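## Task

On the top of the two-door cabinet beside arm1, build a stack from bottom to top of the long cardboard box, then the short square timber piece, then the small red wooden block. Each item must lie on one of its long faces, sit roughly centred on the item beneath it, and none of the three may stick out past the cabinet top's edges. Every other object must finish resting directly on the top of whatever furniture it is on now. The attempt fails if any object that came off a furniture top is lying on the floor with no gripper holding it, or if any object ever goes inside or underneath furniture, even while held. The stack must stand by itself, not be propped up by a robot. At the end, open the gripper and move the arms away.

## Robot and tools

Setup: three identical i2rt Big YAM arms named arm1, arm2 and arm3 share a simulated room. Each has six revolute joints, a two-finger gripper and a wrist camera (arm1_cam_wrist, arm2_cam_wrist, arm3_cam_wrist). Two fixed cameras, room_a and room_b, watch the room from outside the robots. A loose object may occasionally get nudged by the scene itself.

Frame: poses in results use one shared scene frame with its origin on the floor and +z up. The hand point is halfway between the fingertips; the hand's z axis runs along the fingers and the fingers close along its y axis. Hand poses depend on each robot's foot pose, which is never printed. With joints 1 and 6 at 0 and the hand level and pointing forward, the wrist camera is above the hand looking toward the fingertips. Reach is roughly 1.0 m from the joint 1 axis.

execute_actions: argument "actions" is a list holding either one action or nothing (empty list = just report state and pictures). An action is an object keyed by robot name; under each name goes "joints", an object of absolute joint targets keyed by joint name. Only the joints you name get new targets; a robot or joint left out keeps whatever target it had and may still be driving toward it. All motions in one action start at once and may finish at different moments. Optional "cameras" is a list drawn from arm1_cam_wrist, arm2_cam_wrist, arm3_cam_wrist, room_a, room_b, all; omitted, null or ["all"] gives every camera, [] gives none. Unknown keys, unknown camera names or out-of-range values reject the whole call and nothing moves.

Joint targets (absolute, radians unless noted; the ± value is how close counts as reached):
- joint1_rad, -2.879 to 2.879, ±0.045: yaw of the whole arm about its foot, positive counter-clockwise viewed from above; 0 points the way the foot faces.
- joint2_rad, 0 to 3.141, ±0.14: shoulder; 0 has the upper arm roughly level pointing backward, increasing lifts it up and over to the front.
- joint3_rad, 0 to 3.019, ±0.09: elbow; 0 is forearm folded onto upper arm, larger opens it.
- joint4_rad, -1.692 to 1.57, ±0.055: hand pitch, positive tips fingers up.
- joint5_rad, -1.57 to 1.57, ±0.03: sideways hand swing, positive toward the arm's right.
- joint6_rad, -2.094 to 2.094, ±0.035: hand roll, positive clockwise when viewed from behind the hand.
- gripper_m, 0 to 0.093 metres, ±0.003: fingertip gap (absolute). Each finger pad squeezes with up to about 50-62 N, less on some units.
Joints move at different speeds, so the hand can sweep an unexpected arc between postures; use intermediate postures near furniture.

wait: "seconds" from 0 to 10; commands nothing new, returns the same report as an empty action.

zoom_image: "camera" (one of the five names) and "region" [x0, y0, x1, y1] in pixels of that camera's latest full image, origin at the top-left, no bigger than 504 by 504. Gives a more detailed crop.

finished_scene: "scene" is the number of the scene to close (1 or 2). Irreversible; the result tells whether the goal held and gives the next task. Replying without any tool call ends everything.

Reading results: each robot's state includes joint_positions, and "pictures" lists cameras in the order of the returned images. joint_status describes how each commanded joint of the last accepted action ended: reached, "off_target" (stopped short and may still push), "contact_stop" or "time_out" (target dropped, holds where it stopped; a timed-out joint may keep a nearby target, at most 0.375, 0.375, 0.113, 0.225, 0.075, 0.3 rad away for joints 1-6, and keep pushing, then move on its own if freed). "joint command not followed", usually with a "cause:" line, means a safety check blocked that arm's joint targets (self- or arm-to-arm clearance); those joints show "not_followed" and may be retried with each later action until valid targets are sent. The gripper part still executes. on_its_own lists behaviour you did not command; its "held at" is the held target, not the actual position. To stop a joint pushing, command its current reported position. Tiny target changes may not move a joint. A loaded joint holding up weight tends to sag. If a result reports a stop, later calls in that same reply are skipped.

Dangers: the arms do not stop on contact and can press hard. A hard squeeze between two robots fails and ends the run; strong collisions may too. Nothing reports robots touching, and the clearance check ignores fingers, gripper housings and wrist cameras and may react late. Objects touching robots are fine. Sustained pushing or holding loads heats motors, even while you are thinking, since the robots keep their last command between replies. A MOTOR HOT line appears from 85 °C; at 100 °C an OVER-TEMPERATURE FAULT drops that arm (joints and gripper) until it cools, and its unreached keys read "limit_stop_at_motor_heat"; resend those targets afterwards. Some heat carries into the next scene. Avoid dropping, slipping, slamming or shoving objects, never let anything end on the floor or go into or under furniture, and release and retract before finishing.

Each tool is called after "Request:" as name(argument=value, ...) on one line, values as JSON.

## Session

Request:
execute_actions(actions=[])

Scene clock: 0.00 s.
arm1.joint_positions: joint1_rad=+0.022 joint2_rad=+0.590 joint3_rad=+1.614 joint4_rad=-1.380 joint5_rad=-0.082 joint6_rad=+0.454 gripper_m=+0.095
arm1.joint_status: not commanded
arm1.hand: x=+0.8445 y=+0.5339 z=+1.4011 quat_wxyz=(-0.202, +0.546, -0.612, -0.535) (m; scene frame)
arm2.joint_positions: joint1_rad=-0.439 joint2_rad=+0.574 joint3_rad=+1.340 joint4_rad=-1.534 joint5_rad=+0.131 joint6_rad=+0.554 gripper_m=+0.094
arm2.joint_status: not commanded
arm2.hand: x=+0.1057 y=+0.3277 z=+1.4186 quat_wxyz=(-0.274, +0.335, -0.856, -0.281) (m; scene frame)
arm3.joint_positions: joint1_rad=+0.887 joint2_rad=+0.341 joint3_rad=+1.528 joint4_rad=-1.389 joint5_rad=+0.190 joint6_rad=-0.796 gripper_m=+0.094
arm3.joint_status: not commanded
arm3.hand: x=-0.8843 y=-0.5530 z=+1.4822 quat_wxyz=(-0.543, +0.221, -0.741, +0.329) (m; scene frame)
pictures: arm1_cam_wrist, arm2_cam_wrist, arm3_cam_wrist, room_a, room_b
Images, in order (width x height): arm1_cam_wrist 616x616, arm2_cam_wrist 616x616, arm3_cam_wrist 616x616, room_a 896x504, room_b 896x504.

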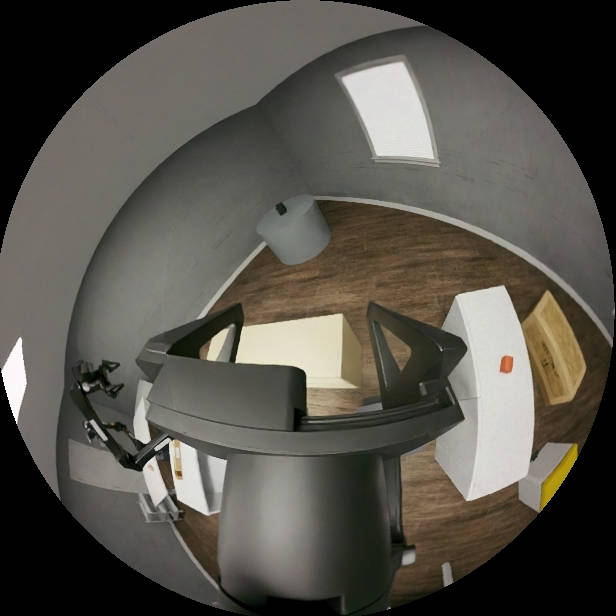

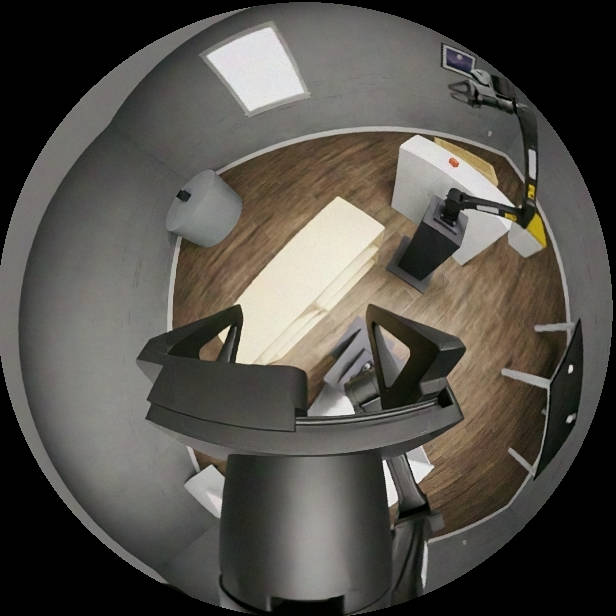

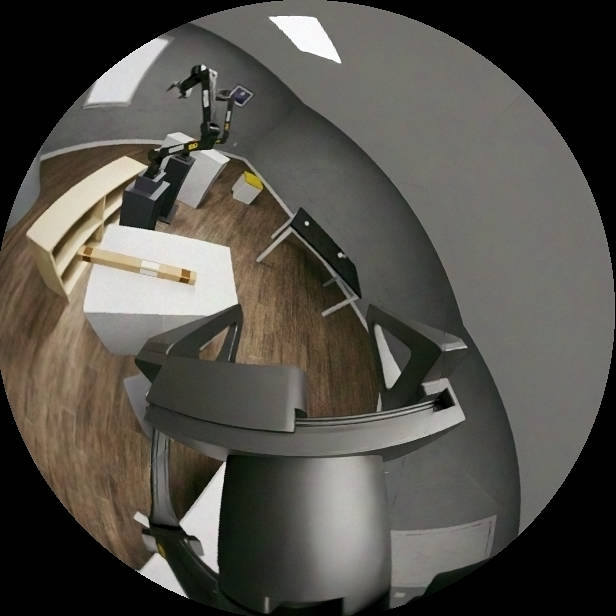

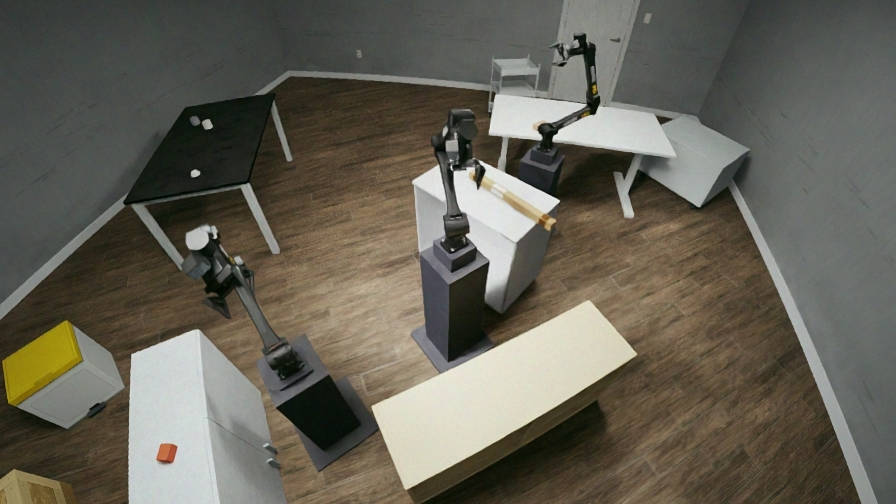

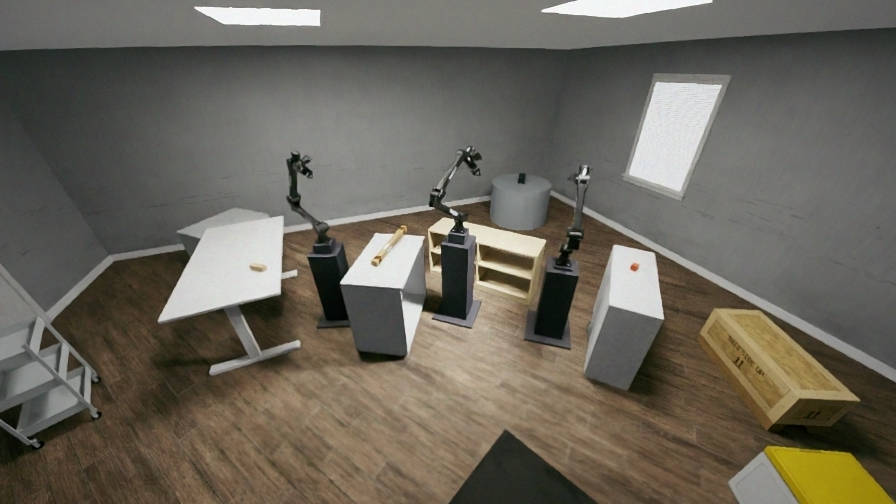

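Request:
zoom_image(camera="room_a", region=[390, 60, 690, 330])

Request:
zoom_image(camera="room_b", region=[150, 130, 490, 380])

Request:
zoom_image(camera="room_b", region=[420, 130, 720, 400])

Request:
zoom_image(camera="room_a", region=[80, 200, 480, 504])

Region (390, 60, 690, 330) of room_a's 896x504 image, scaled by 1.680, with more detail than that image has; it fills the top 454 rows of this view, and the rest is white.

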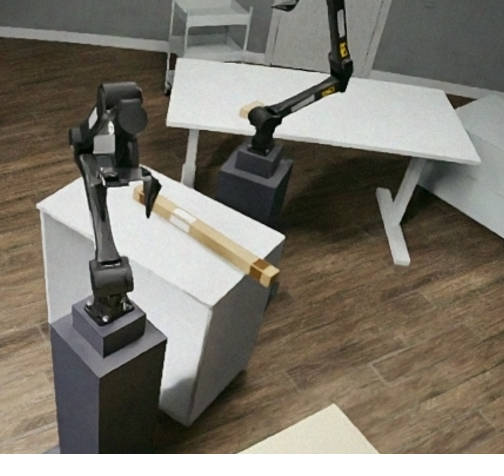

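Region (150, 130, 490, 380) of room_b's 896x504 image, scaled by 1.482, with more detail than that image has; it fills the top 371 rows of this view, and the rest is white.

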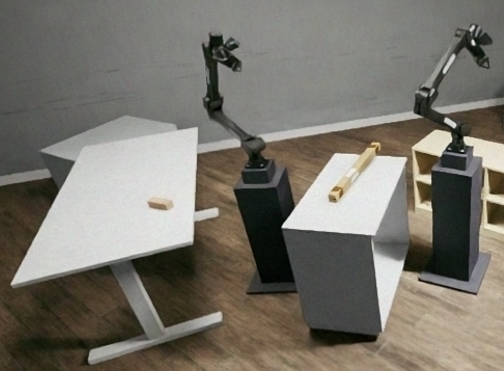

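Region (420, 130, 720, 400) of room_b's 896x504 image, scaled by 1.680, with more detail than that image has; it fills the top 454 rows of this view, and the rest is white.

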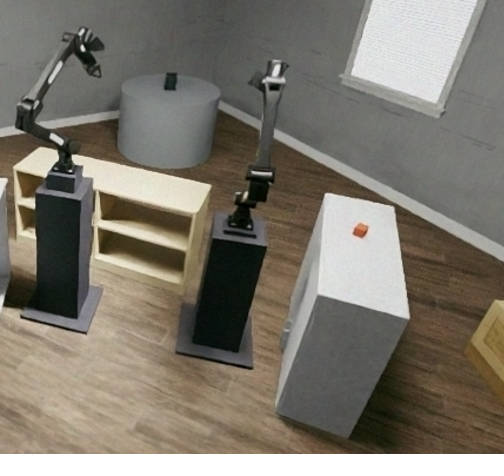

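Region (80, 200, 480, 504) of room_a's 896x504 image, scaled by 1.260, with more detail than that image has; it fills the top 383 rows of this view, and the rest is white.

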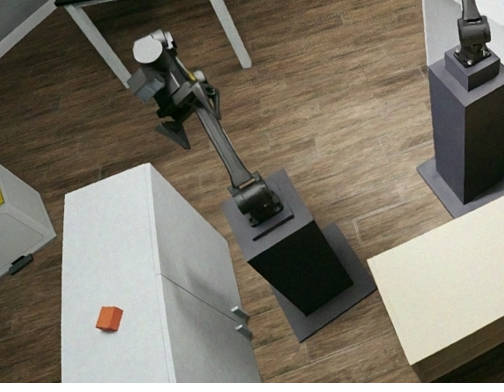

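Request:
execute_actions(actions=[{"arm1":{"joints":{"joint1_rad":-0.9}},"arm2":{"joints":{"joint1_rad":0.45}},"arm3":{"joints":{"joint1_rad":-0.6}}}], cameras=["room_a","room_b"])

Scene clock: 51.60 s.
arm1.joint_positions: joint1_rad=-0.890 joint2_rad=+0.590 joint3_rad=+1.614 joint4_rad=-1.380 joint5_rad=-0.082 joint6_rad=+0.454 gripper_m=+0.095
arm1.joint_status: all done
arm1.hand: x=+0.9973 y=+0.5191 z=+1.4014 quat_wxyz=(-0.417, +0.220, -0.790, -0.392) (m; scene frame)
arm2.joint_positions: joint1_rad=+0.438 joint2_rad=+0.574 joint3_rad=+1.340 joint4_rad=-1.534 joint5_rad=+0.131 joint6_rad=+0.554 gripper_m=+0.094
arm2.joint_status: all done
arm2.hand: x=-0.0574 y=+0.3110 z=+1.4186 quat_wxyz=(-0.128, +0.666, -0.634, -0.372) (m; scene frame)
arm3.joint_positions: joint1_rad=-0.595 joint2_rad=+0.341 joint3_rad=+1.528 joint4_rad=-1.389 joint5_rad=+0.189 joint6_rad=-0.796 gripper_m=+0.094
arm3.joint_status: all done
arm3.hand: x=-0.9816 y=-0.5854 z=+1.4820 quat_wxyz=(-0.179, -0.338, -0.696, +0.608) (m; scene frame)
pictures: room_a, room_b
Images, in order (width x height): room_a 896x504, room_b 896x504.

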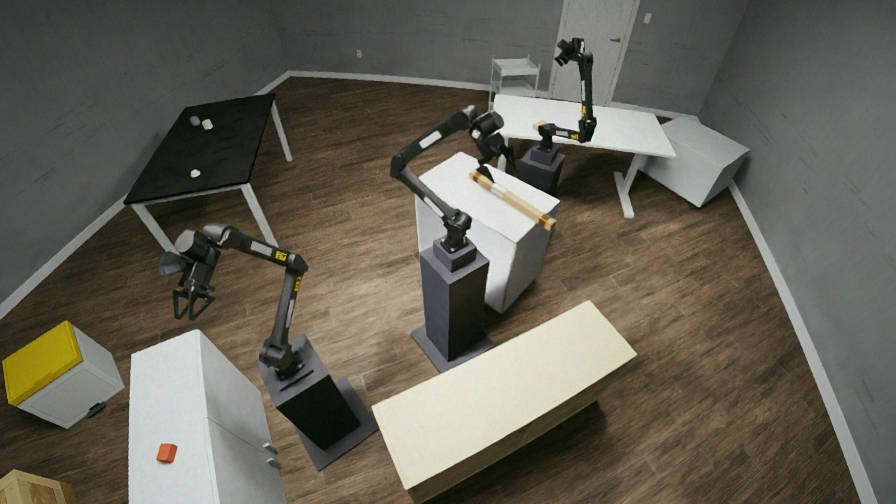

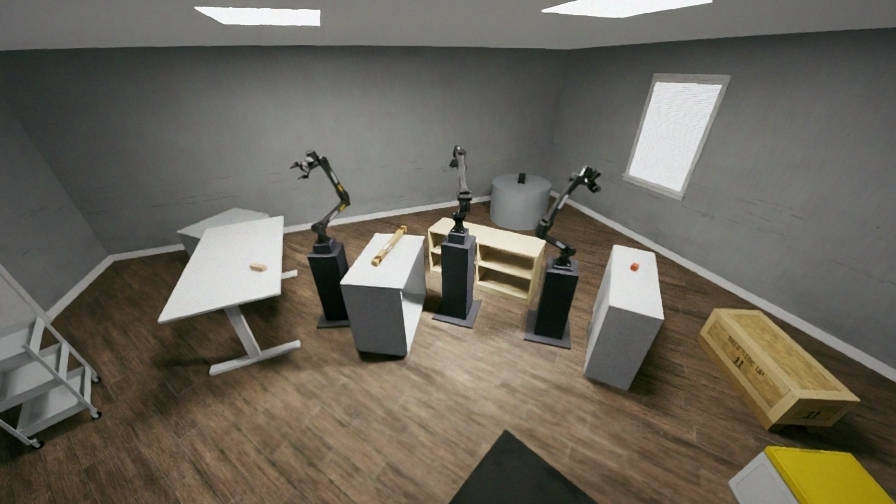

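Request:
execute_actions(actions=[{"arm1":{"joints":{"joint2_rad":1.2,"joint5_rad":0,"joint6_rad":0}},"arm2":{"joints":{"joint3_rad":2.0,"joint5_rad":0,"joint6_rad":0}},"arm3":{"joints":{"joint4_rad":-0.6,"joint5_rad":0,"joint6_rad":0}}}], cameras=["arm1_cam_wrist"])

Scene clock: 82.73 s.
arm1.joint_positions: joint1_rad=-0.890 joint2_rad=+1.196 joint3_rad=+1.617 joint4_rad=-1.380 joint5_rad=-0.004 joint6_rad=+0.016 gripper_m=+0.095
arm1.joint_status: all done
arm1.hand: x=+1.1633 y=+0.7235 z=+1.2266 quat_wxyz=(-0.268, +0.425, -0.853, -0.141) (m; scene frame)
arm2.joint_positions: joint1_rad=+0.438 joint2_rad=+0.566 joint3_rad=+1.994 joint4_rad=-1.534 joint5_rad=+0.004 joint6_rad=+0.012 gripper_m=+0.094
arm2.joint_status: all done
arm2.hand: x=+0.0198 y=+0.1764 z=+1.6739 quat_wxyz=(-0.291, +0.666, -0.333, -0.601) (m; scene frame)
arm3.joint_positions: joint1_rad=-0.595 joint2_rad=+0.341 joint3_rad=+1.528 joint4_rad=-0.627 joint5_rad=+0.003 joint6_rad=-0.016 gripper_m=+0.094
arm3.joint_status: all done
arm3.hand: x=-0.9510 y=-0.5551 z=+1.6614 quat_wxyz=(-0.622, -0.337, -0.348, +0.615) (m; scene frame)
pictures: arm1_cam_wrist
Images, in order (width x height): arm1_cam_wrist 616x616.

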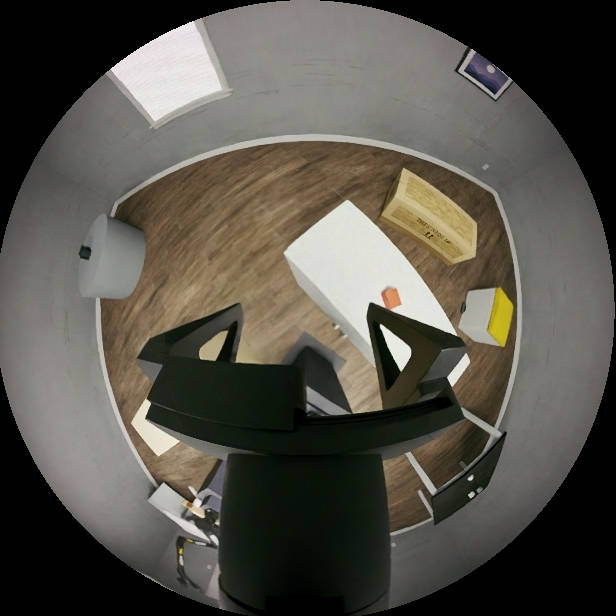

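Request:
zoom_image(camera="arm1_cam_wrist", region=[270, 180, 490, 400])

Region (270, 180, 490, 400) of arm1_cam_wrist's 616x616 image, scaled by 2.291, with more detail than that image has.

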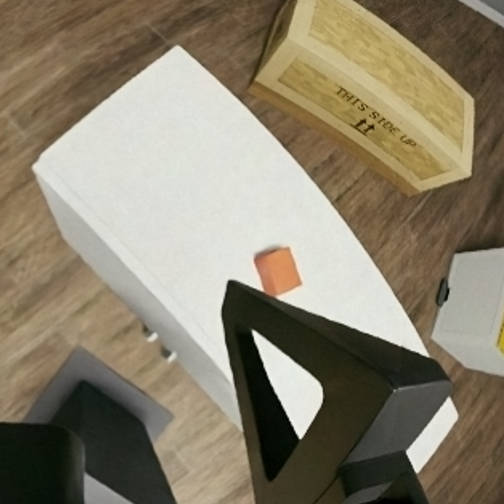

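Request:
execute_actions(actions=[{"arm1":{"joints":{"joint1_rad":-1.44,"joint2_rad":1.406,"joint3_rad":1.4645,"joint4_rad":-1.018}},"arm2":{"joints":{"joint1_rad":1.7,"joint2_rad":1.188,"joint3_rad":1.486,"joint4_rad":-1.258}},"arm3":{"joints":{"joint1_rad":-1.76,"joint2_rad":1.188,"joint3_rad":1.486,"joint4_rad":-1.258}}}])

Scene clock: 204.43 s.
arm1.joint_positions: joint1_rad=-1.451 joint2_rad=+1.407 joint3_rad=+1.451 joint4_rad=-1.034 joint5_rad=-0.001 joint6_rad=+0.014 gripper_m=+0.095
arm1.joint_status: all done
arm1.hand: x=+1.4115 y=+0.5722 z=+1.0899 quat_wxyz=(-0.281, +0.174, -0.942, -0.057) (m; scene frame)
arm2.joint_positions: joint1_rad=+1.692 joint2_rad=+1.175 joint3_rad=+1.446 joint4_rad=-1.256 joint5_rad=-0.001 joint6_rad=+0.010 gripper_m=+0.094
arm2.joint_status: all done
arm2.hand: x=-0.3750 y=-0.0031 z=+1.3348 quat_wxyz=(+0.052, +0.944, +0.158, -0.284) (m; scene frame)
arm3.joint_positions: joint1_rad=-1.761 joint2_rad=+1.199 joint3_rad=+1.455 joint4_rad=-1.237 joint5_rad=+0.000 joint6_rad=-0.014 gripper_m=+0.094
arm3.joint_status: all done
arm3.hand: x=-1.3624 y=-0.7057 z=+1.2549 quat_wxyz=(-0.061, -0.934, -0.212, +0.283) (m; scene frame)
pictures: arm1_cam_wrist, arm2_cam_wrist, arm3_cam_wrist, room_a, room_b
Images, in order (width x height): arm1_cam_wrist 616x616, arm2_cam_wrist 616x616, arm3_cam_wrist 616x616, room_a 896x504, room_b 896x504.

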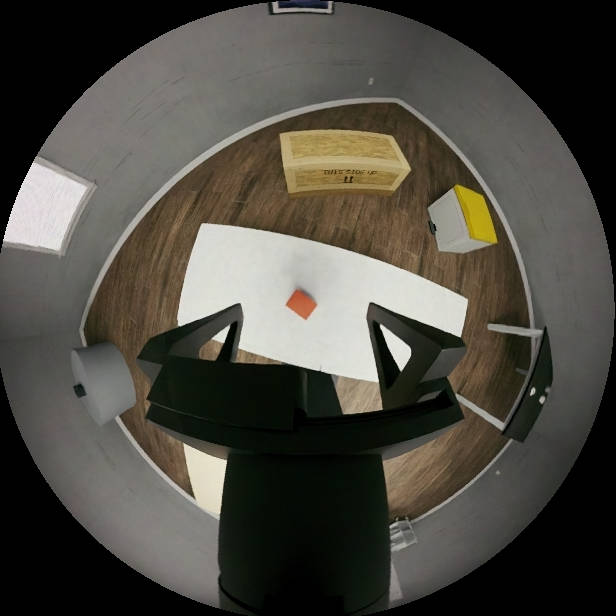

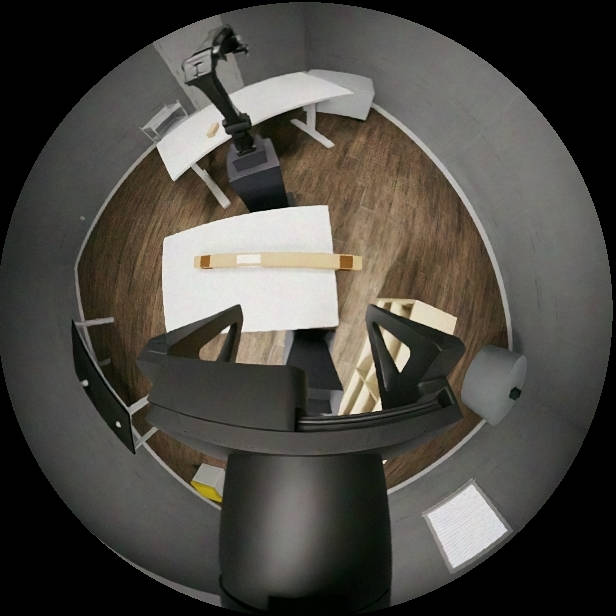

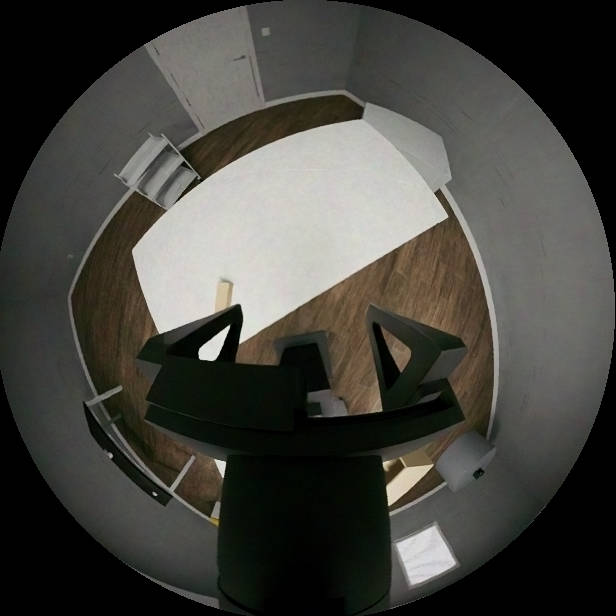

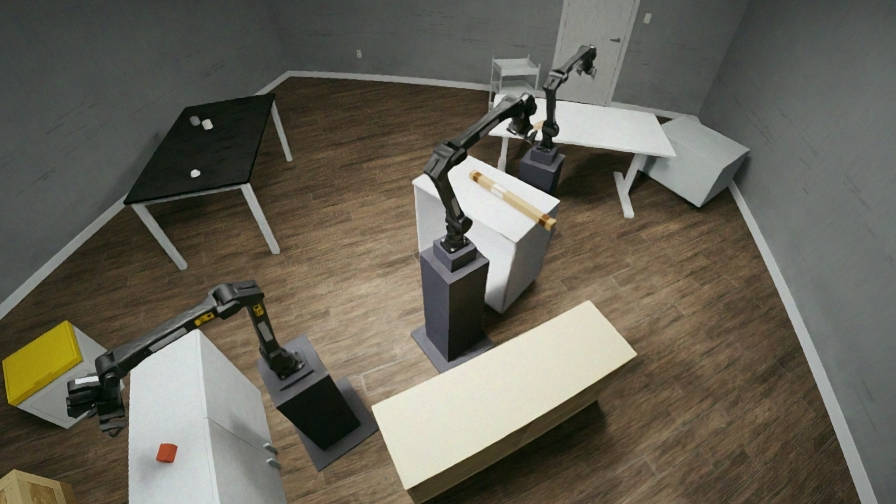

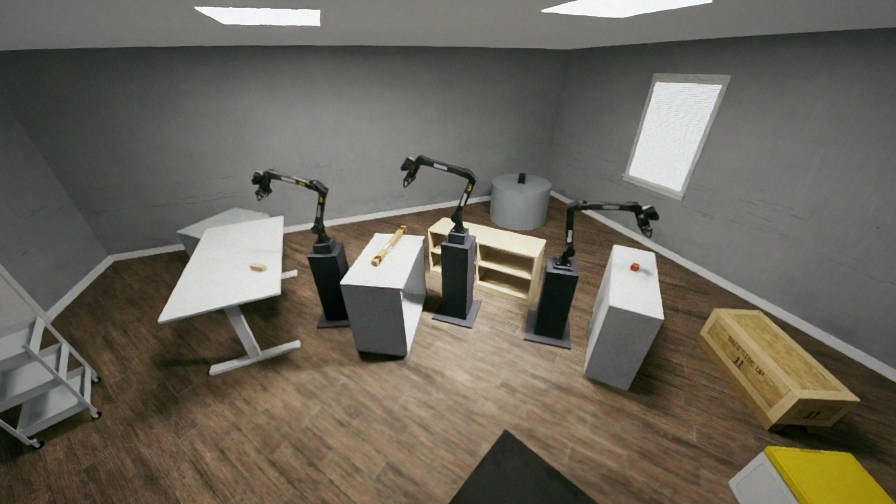

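Request:
zoom_image(camera="arm1_cam_wrist", region=[248, 248, 368, 368])

Request:
zoom_image(camera="arm2_cam_wrist", region=[150, 180, 390, 360])

Request:
zoom_image(camera="arm3_cam_wrist", region=[170, 250, 290, 370])

Region (248, 248, 368, 368) of arm1_cam_wrist's 616x616 image, scaled by 4.200, with more detail than that image has.

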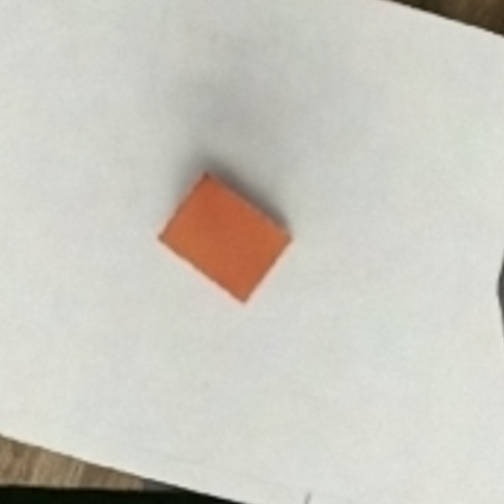

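Region (150, 180, 390, 360) of arm2_cam_wrist's 616x616 image, scaled by 2.100, with more detail than that image has; it fills the top 378 rows of this view, and the rest is white.

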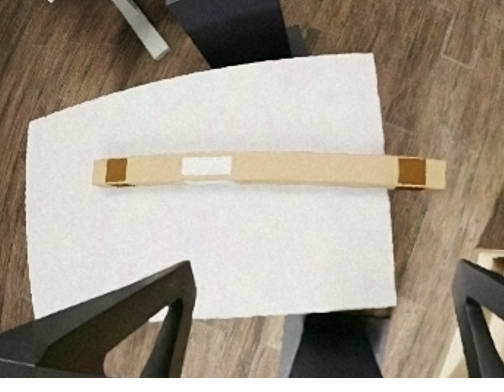

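Region (170, 250, 290, 370) of arm3_cam_wrist's 616x616 image, scaled by 4.200, with more detail than that image has.

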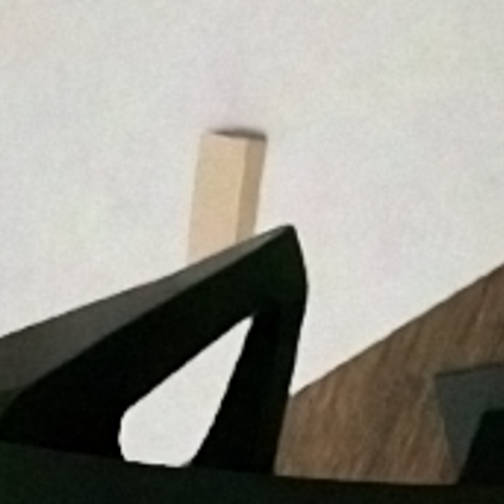

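Request:
execute_actions(actions=[{"arm1":{"joints":{"joint1_rad":-1.415,"joint2_rad":1.815,"joint3_rad":1.50,"joint4_rad":-1.25,"joint6_rad":-0.905}},"arm2":{"joints":{"joint1_rad":1.915,"joint2_rad":2.12,"joint3_rad":1.655,"joint4_rad":-1.096,"joint6_rad":1.835}},"arm3":{"joints":{"joint1_rad":-1.171,"joint2_rad":1.977,"joint3_rad":1.44,"joint4_rad":-1.01,"joint6_rad":0.56}}}])

Scene clock: 305.30 s.
arm1.joint_positions: joint1_rad=-1.422 joint2_rad=+1.830 joint3_rad=+1.465 joint4_rad=-1.242 joint5_rad=-0.001 joint6_rad=-0.889 gripper_m=+0.095
arm1.joint_status: all done
arm1.hand: x=+1.3956 y=+0.5829 z=+0.8611 quat_wxyz=(+0.016, +0.604, -0.797, -0.005) (m; scene frame)
arm2.joint_positions: joint1_rad=+1.923 joint2_rad=+2.143 joint3_rad=+1.630 joint4_rad=-1.098 joint5_rad=+0.000 joint6_rad=+1.823 gripper_m=+0.094
arm2.joint_status: all done
arm2.hand: x=-0.4679 y=-0.1853 z=+0.9109 quat_wxyz=(-0.017, +0.811, -0.585, +0.008) (m; scene frame)
arm3.joint_positions: joint1_rad=-1.168 joint2_rad=+1.981 joint3_rad=+1.421 joint4_rad=-1.021 joint5_rad=-0.001 joint6_rad=+0.545 gripper_m=+0.094
arm3.joint_status: all done
arm3.hand: x=-1.2377 y=-0.9912 z=+0.8566 quat_wxyz=(+0.003, -0.971, -0.238, -0.006) (m; scene frame)
pictures: arm1_cam_wrist, arm2_cam_wrist, arm3_cam_wrist, room_a, room_b
Images, in order (width x height): arm1_cam_wrist 616x616, arm2_cam_wrist 616x616, arm3_cam_wrist 616x616, room_a 896x504, room_b 896x504.

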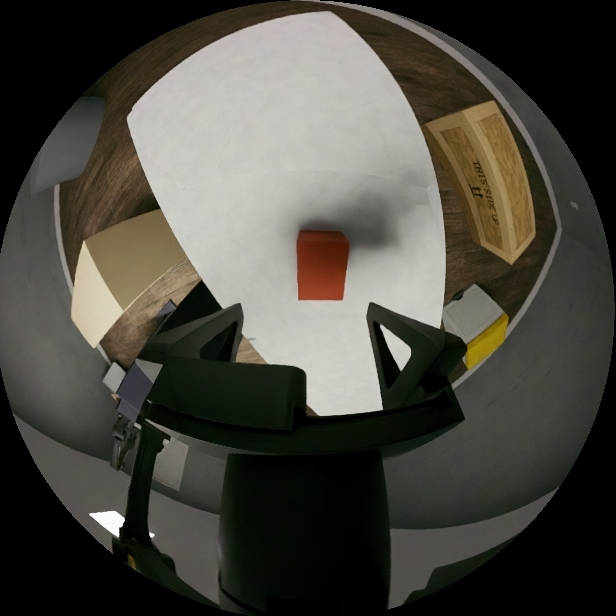

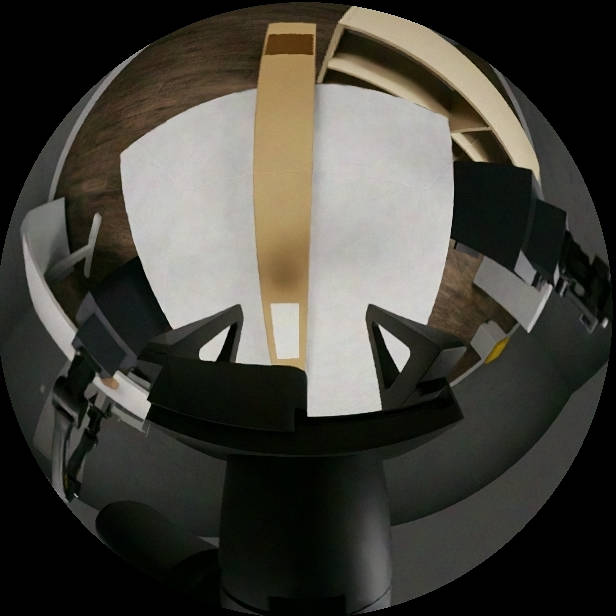

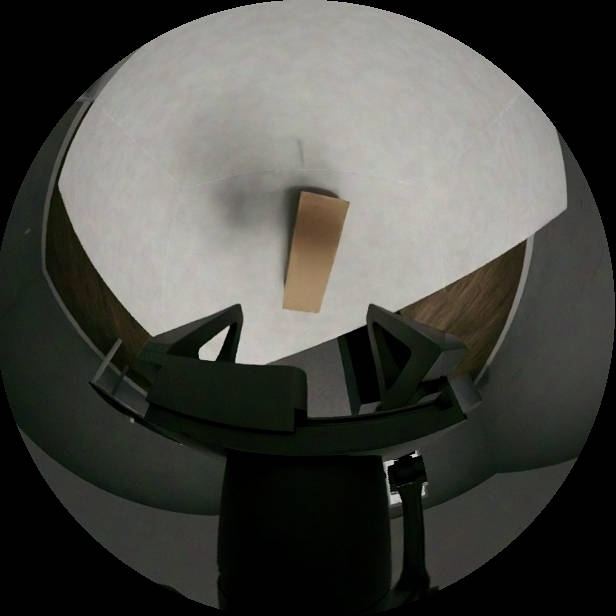

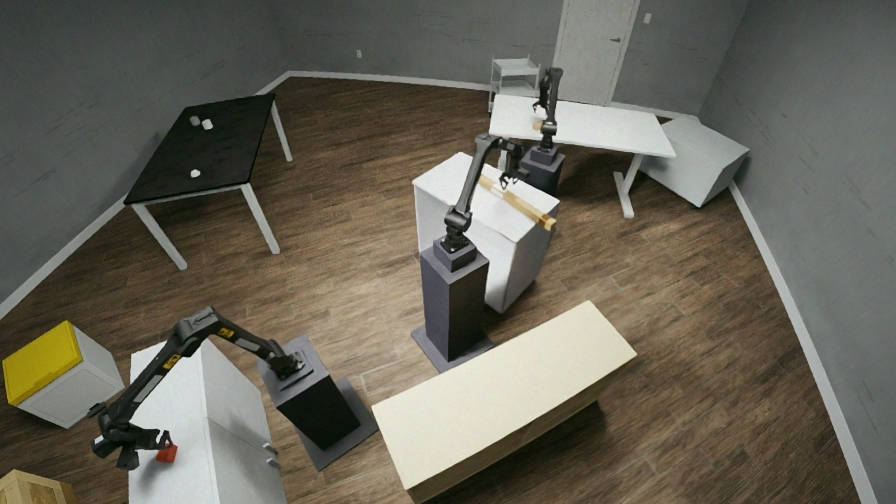

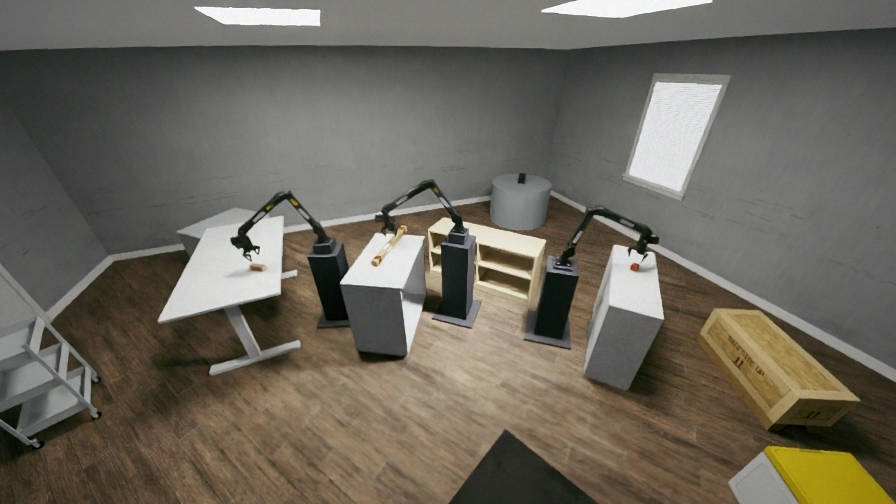

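Request:
execute_actions(actions=[{"arm1":{"joints":{"joint1_rad":-1.432,"joint2_rad":1.905,"joint3_rad":1.395,"joint4_rad":-1.028}},"arm2":{"joints":{"joint2_rad":2.2,"joint3_rad":1.687,"joint4_rad":-1.01,"joint6_rad":1.88}},"arm3":{"joints":{"joint1_rad":-1.183,"joint2_rad":2.14,"joint3_rad":1.385,"joint4_rad":-0.775,"joint6_rad":0.745}}}])

Scene clock: 357.53 s.
arm1.joint_positions: joint1_rad=-1.422 joint2_rad=+1.920 joint3_rad=+1.394 joint4_rad=-1.039 joint5_rad=-0.001 joint6_rad=-0.889 gripper_m=+0.095
arm1.joint_status: all done
arm1.hand: x=+1.4091 y=+0.5888 z=+0.7894 quat_wxyz=(-0.004, +0.604, -0.797, +0.000) (m; scene frame)
arm2.joint_positions: joint1_rad=+1.923 joint2_rad=+2.184 joint3_rad=+1.650 joint4_rad=-1.018 joint5_rad=+0.000 joint6_rad=+1.868 gripper_m=+0.094
arm2.joint_status: all done
arm2.hand: x=-0.4861 y=-0.1971 z=+0.8930 quat_wxyz=(+0.010, +0.798, -0.603, -0.002) (m; scene frame)
arm3.joint_positions: joint1_rad=-1.175 joint2_rad=+2.143 joint3_rad=+1.372 joint4_rad=-0.794 joint5_rad=-0.001 joint6_rad=+0.729 gripper_m=+0.094
arm3.joint_status: all done
arm3.hand: x=-1.2427 y=-0.9920 z=+0.7550 quat_wxyz=(-0.003, -0.990, -0.144, +0.000) (m; scene frame)
pictures: arm1_cam_wrist, arm2_cam_wrist, arm3_cam_wrist, room_a, room_b
Images, in order (width x height): arm1_cam_wrist 616x616, arm2_cam_wrist 616x616, arm3_cam_wrist 616x616, room_a 896x504, room_b 896x504.

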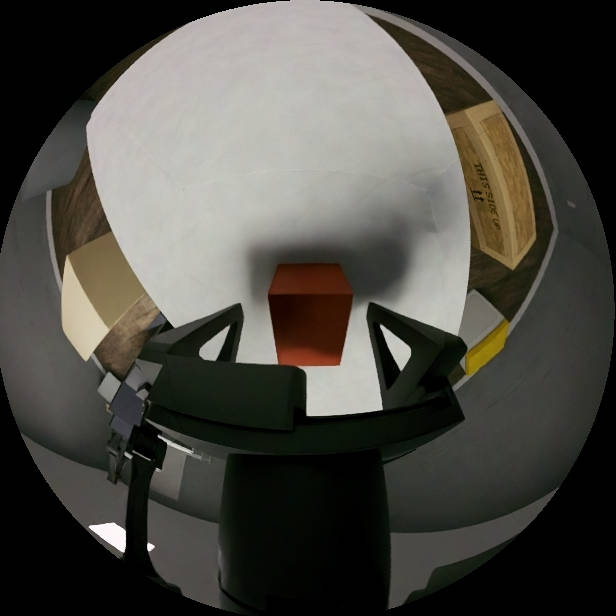

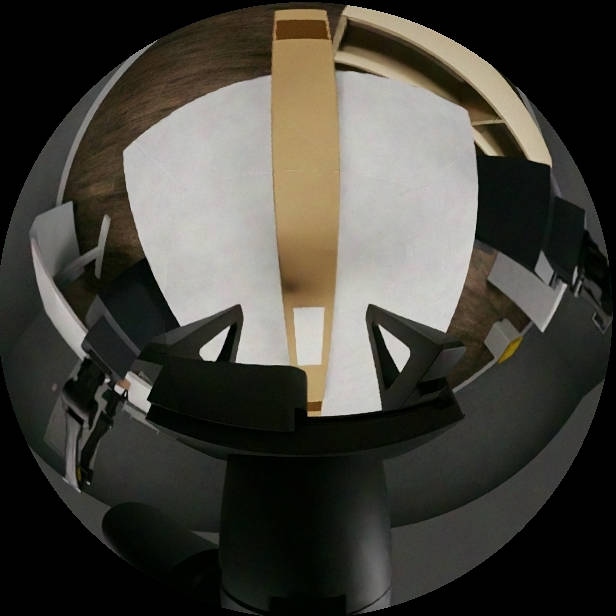

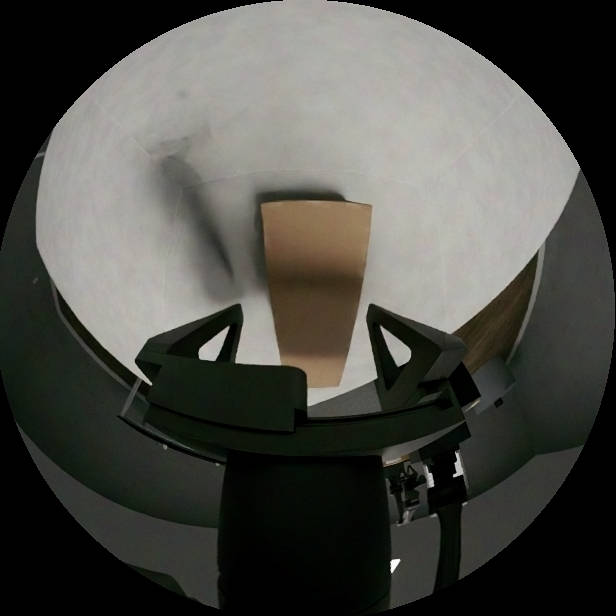

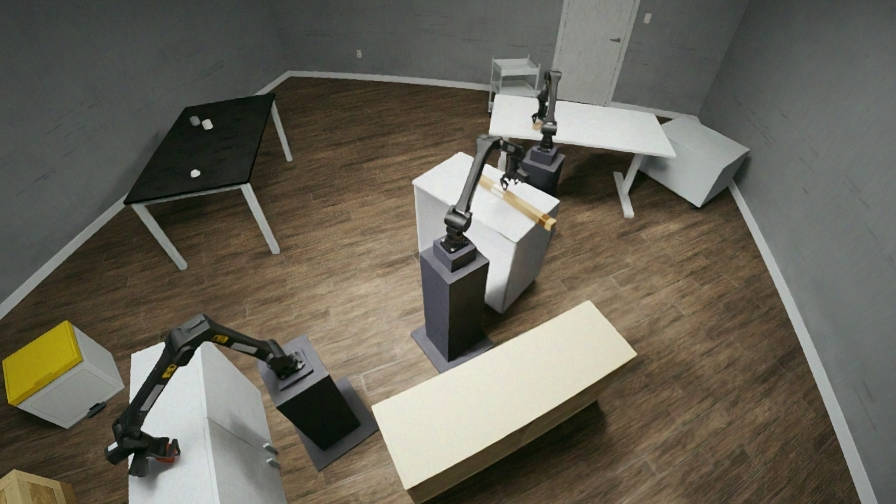

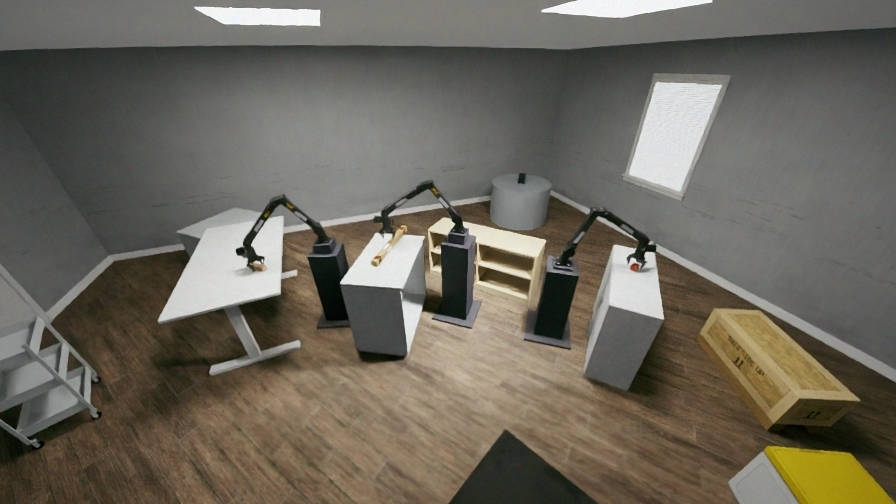

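Request:
execute_actions(actions=[{"arm1":{"joints":{"gripper_m":0.03}},"arm2":{"joints":{"joint2_rad":2.295,"joint4_rad":-0.922}},"arm3":{"joints":{"gripper_m":0.03}}}], cameras=["arm1_cam_wrist","arm2_cam_wrist","arm3_cam_wrist"])

Scene clock: 380.27 s.
arm1.joint_positions: joint1_rad=-1.422 joint2_rad=+1.920 joint3_rad=+1.394 joint4_rad=-1.039 joint5_rad=-0.001 joint6_rad=-0.890 gripper_m=+0.045
arm1.joint_status: gripper_m off_target (ended at +0.045, target +0.030)
arm1.hand: x=+1.4093 y=+0.5889 z=+0.7894 quat_wxyz=(-0.004, +0.604, -0.797, +0.000) (m; scene frame)
arm2.joint_positions: joint1_rad=+1.923 joint2_rad=+2.299 joint3_rad=+1.657 joint4_rad=-0.929 joint5_rad=+0.000 joint6_rad=+1.869 gripper_m=+0.094
arm2.joint_status: all done
arm2.hand: x=-0.4876 y=-0.1983 z=+0.8254 quat_wxyz=(+0.001, +0.798, -0.603, +0.001) (m; scene frame)
arm3.joint_positions: joint1_rad=-1.175 joint2_rad=+2.143 joint3_rad=+1.372 joint4_rad=-0.793 joint5_rad=-0.001 joint6_rad=+0.731 gripper_m=+0.045
arm3.joint_status: gripper_m off_target (ended at +0.045, target +0.030)
arm3.hand: x=-1.2431 y=-0.9921 z=+0.7550 quat_wxyz=(-0.003, -0.990, -0.143, +0.001) (m; scene frame)
pictures: arm1_cam_wrist, arm2_cam_wrist, arm3_cam_wrist
Images, in order (width x height): arm1_cam_wrist 616x616, arm2_cam_wrist 616x616, arm3_cam_wrist 616x616.

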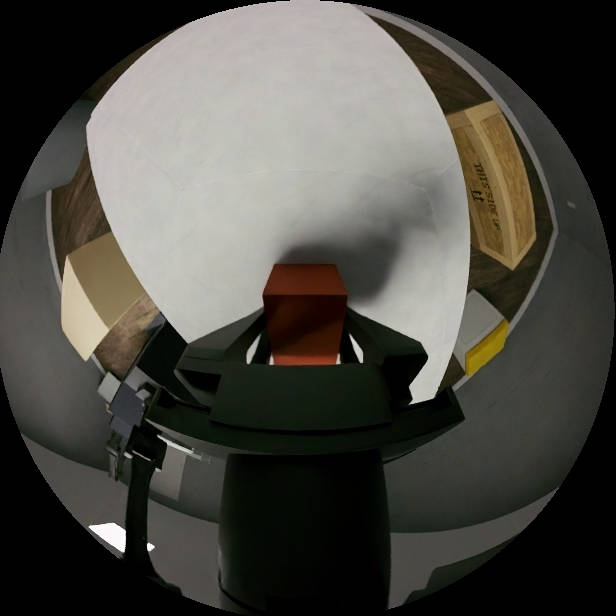

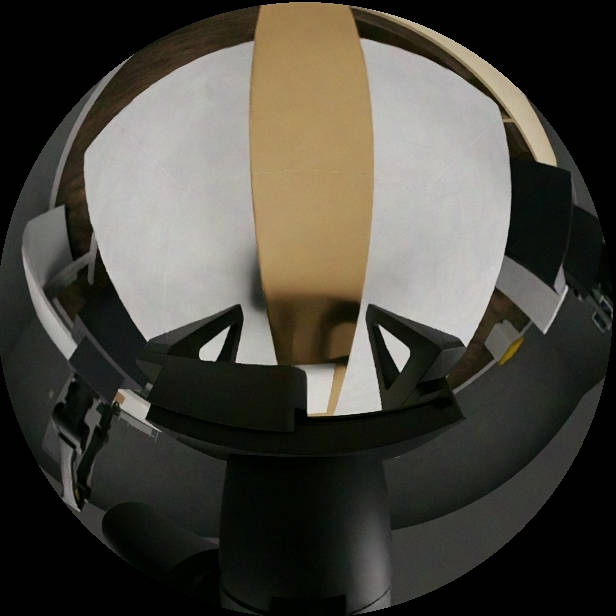

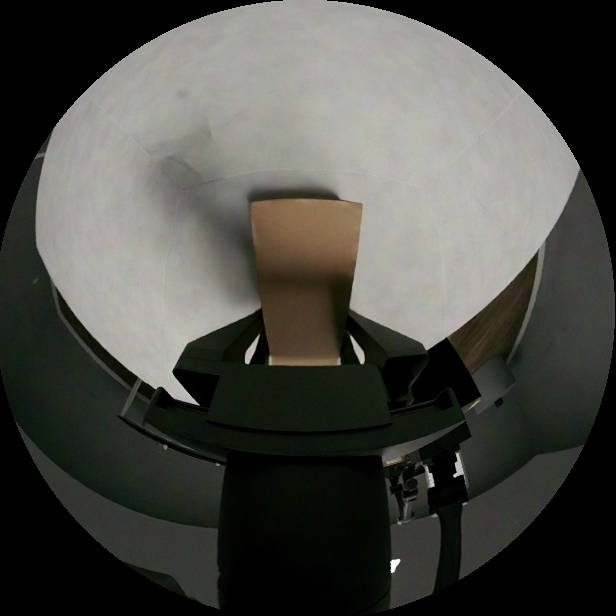

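Request:
execute_actions(actions=[{"arm1":{"joints":{"joint2_rad":1.8,"joint4_rad":-1.15}},"arm2":{"joints":{"gripper_m":0.03}},"arm3":{"joints":{"joint2_rad":1.885,"joint3_rad":1.45,"joint4_rad":-1.09}}}], cameras=["arm2_cam_wrist","room_b"])

Scene clock: 418.97 s.
arm1.joint_positions: joint1_rad=-1.422 joint2_rad=+1.802 joint3_rad=+1.394 joint4_rad=-1.141 joint5_rad=-0.001 joint6_rad=-0.890 gripper_m=+0.045
arm1.joint_status: all done
arm1.hand: x=+1.3941 y=+0.5822 z=+0.8501 quat_wxyz=(-0.012, +0.604, -0.797, +0.002) (m; scene frame)
arm2.joint_positions: joint1_rad=+1.923 joint2_rad=+2.299 joint3_rad=+1.657 joint4_rad=-0.928 joint5_rad=+0.000 joint6_rad=+1.872 gripper_m=+0.049
arm2.joint_status: gripper_m off_target (ended at +0.049, target +0.030)
arm2.hand: x=-0.4878 y=-0.1984 z=+0.8254 quat_wxyz=(+0.002, +0.797, -0.604, +0.001) (m; scene frame)
arm3.joint_positions: joint1_rad=-1.175 joint2_rad=+1.866 joint3_rad=+1.435 joint4_rad=-1.072 joint5_rad=-0.001 joint6_rad=+0.731 gripper_m=+0.045
arm3.joint_status: all done
arm3.hand: x=-1.2440 y=-0.9928 z=+0.9227 quat_wxyz=(-0.026, -0.989, -0.143, +0.020) (m; scene frame)
pictures: arm2_cam_wrist, room_b
Images, in order (width x height): arm2_cam_wrist 616x616, room_b 896x504.

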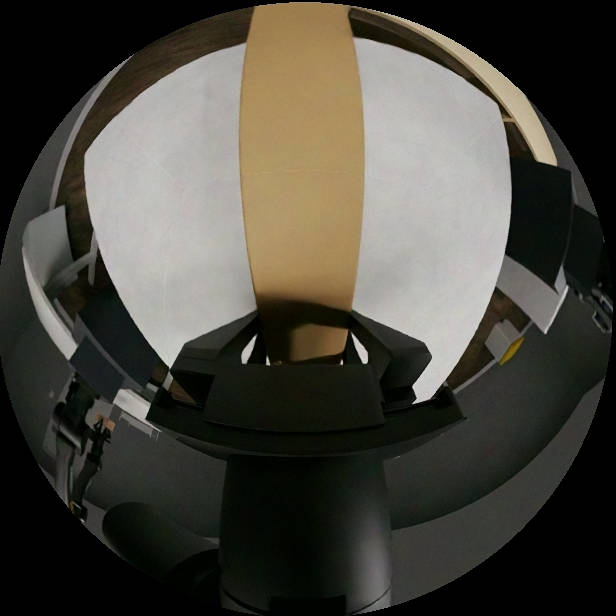

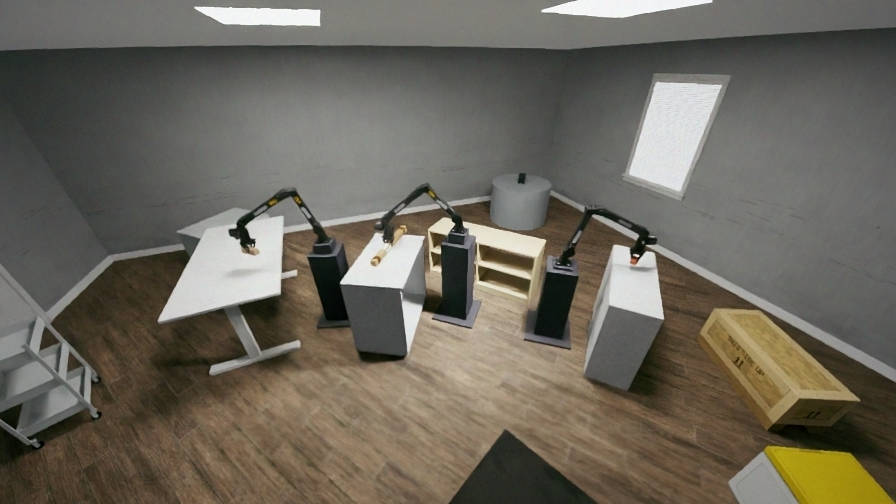

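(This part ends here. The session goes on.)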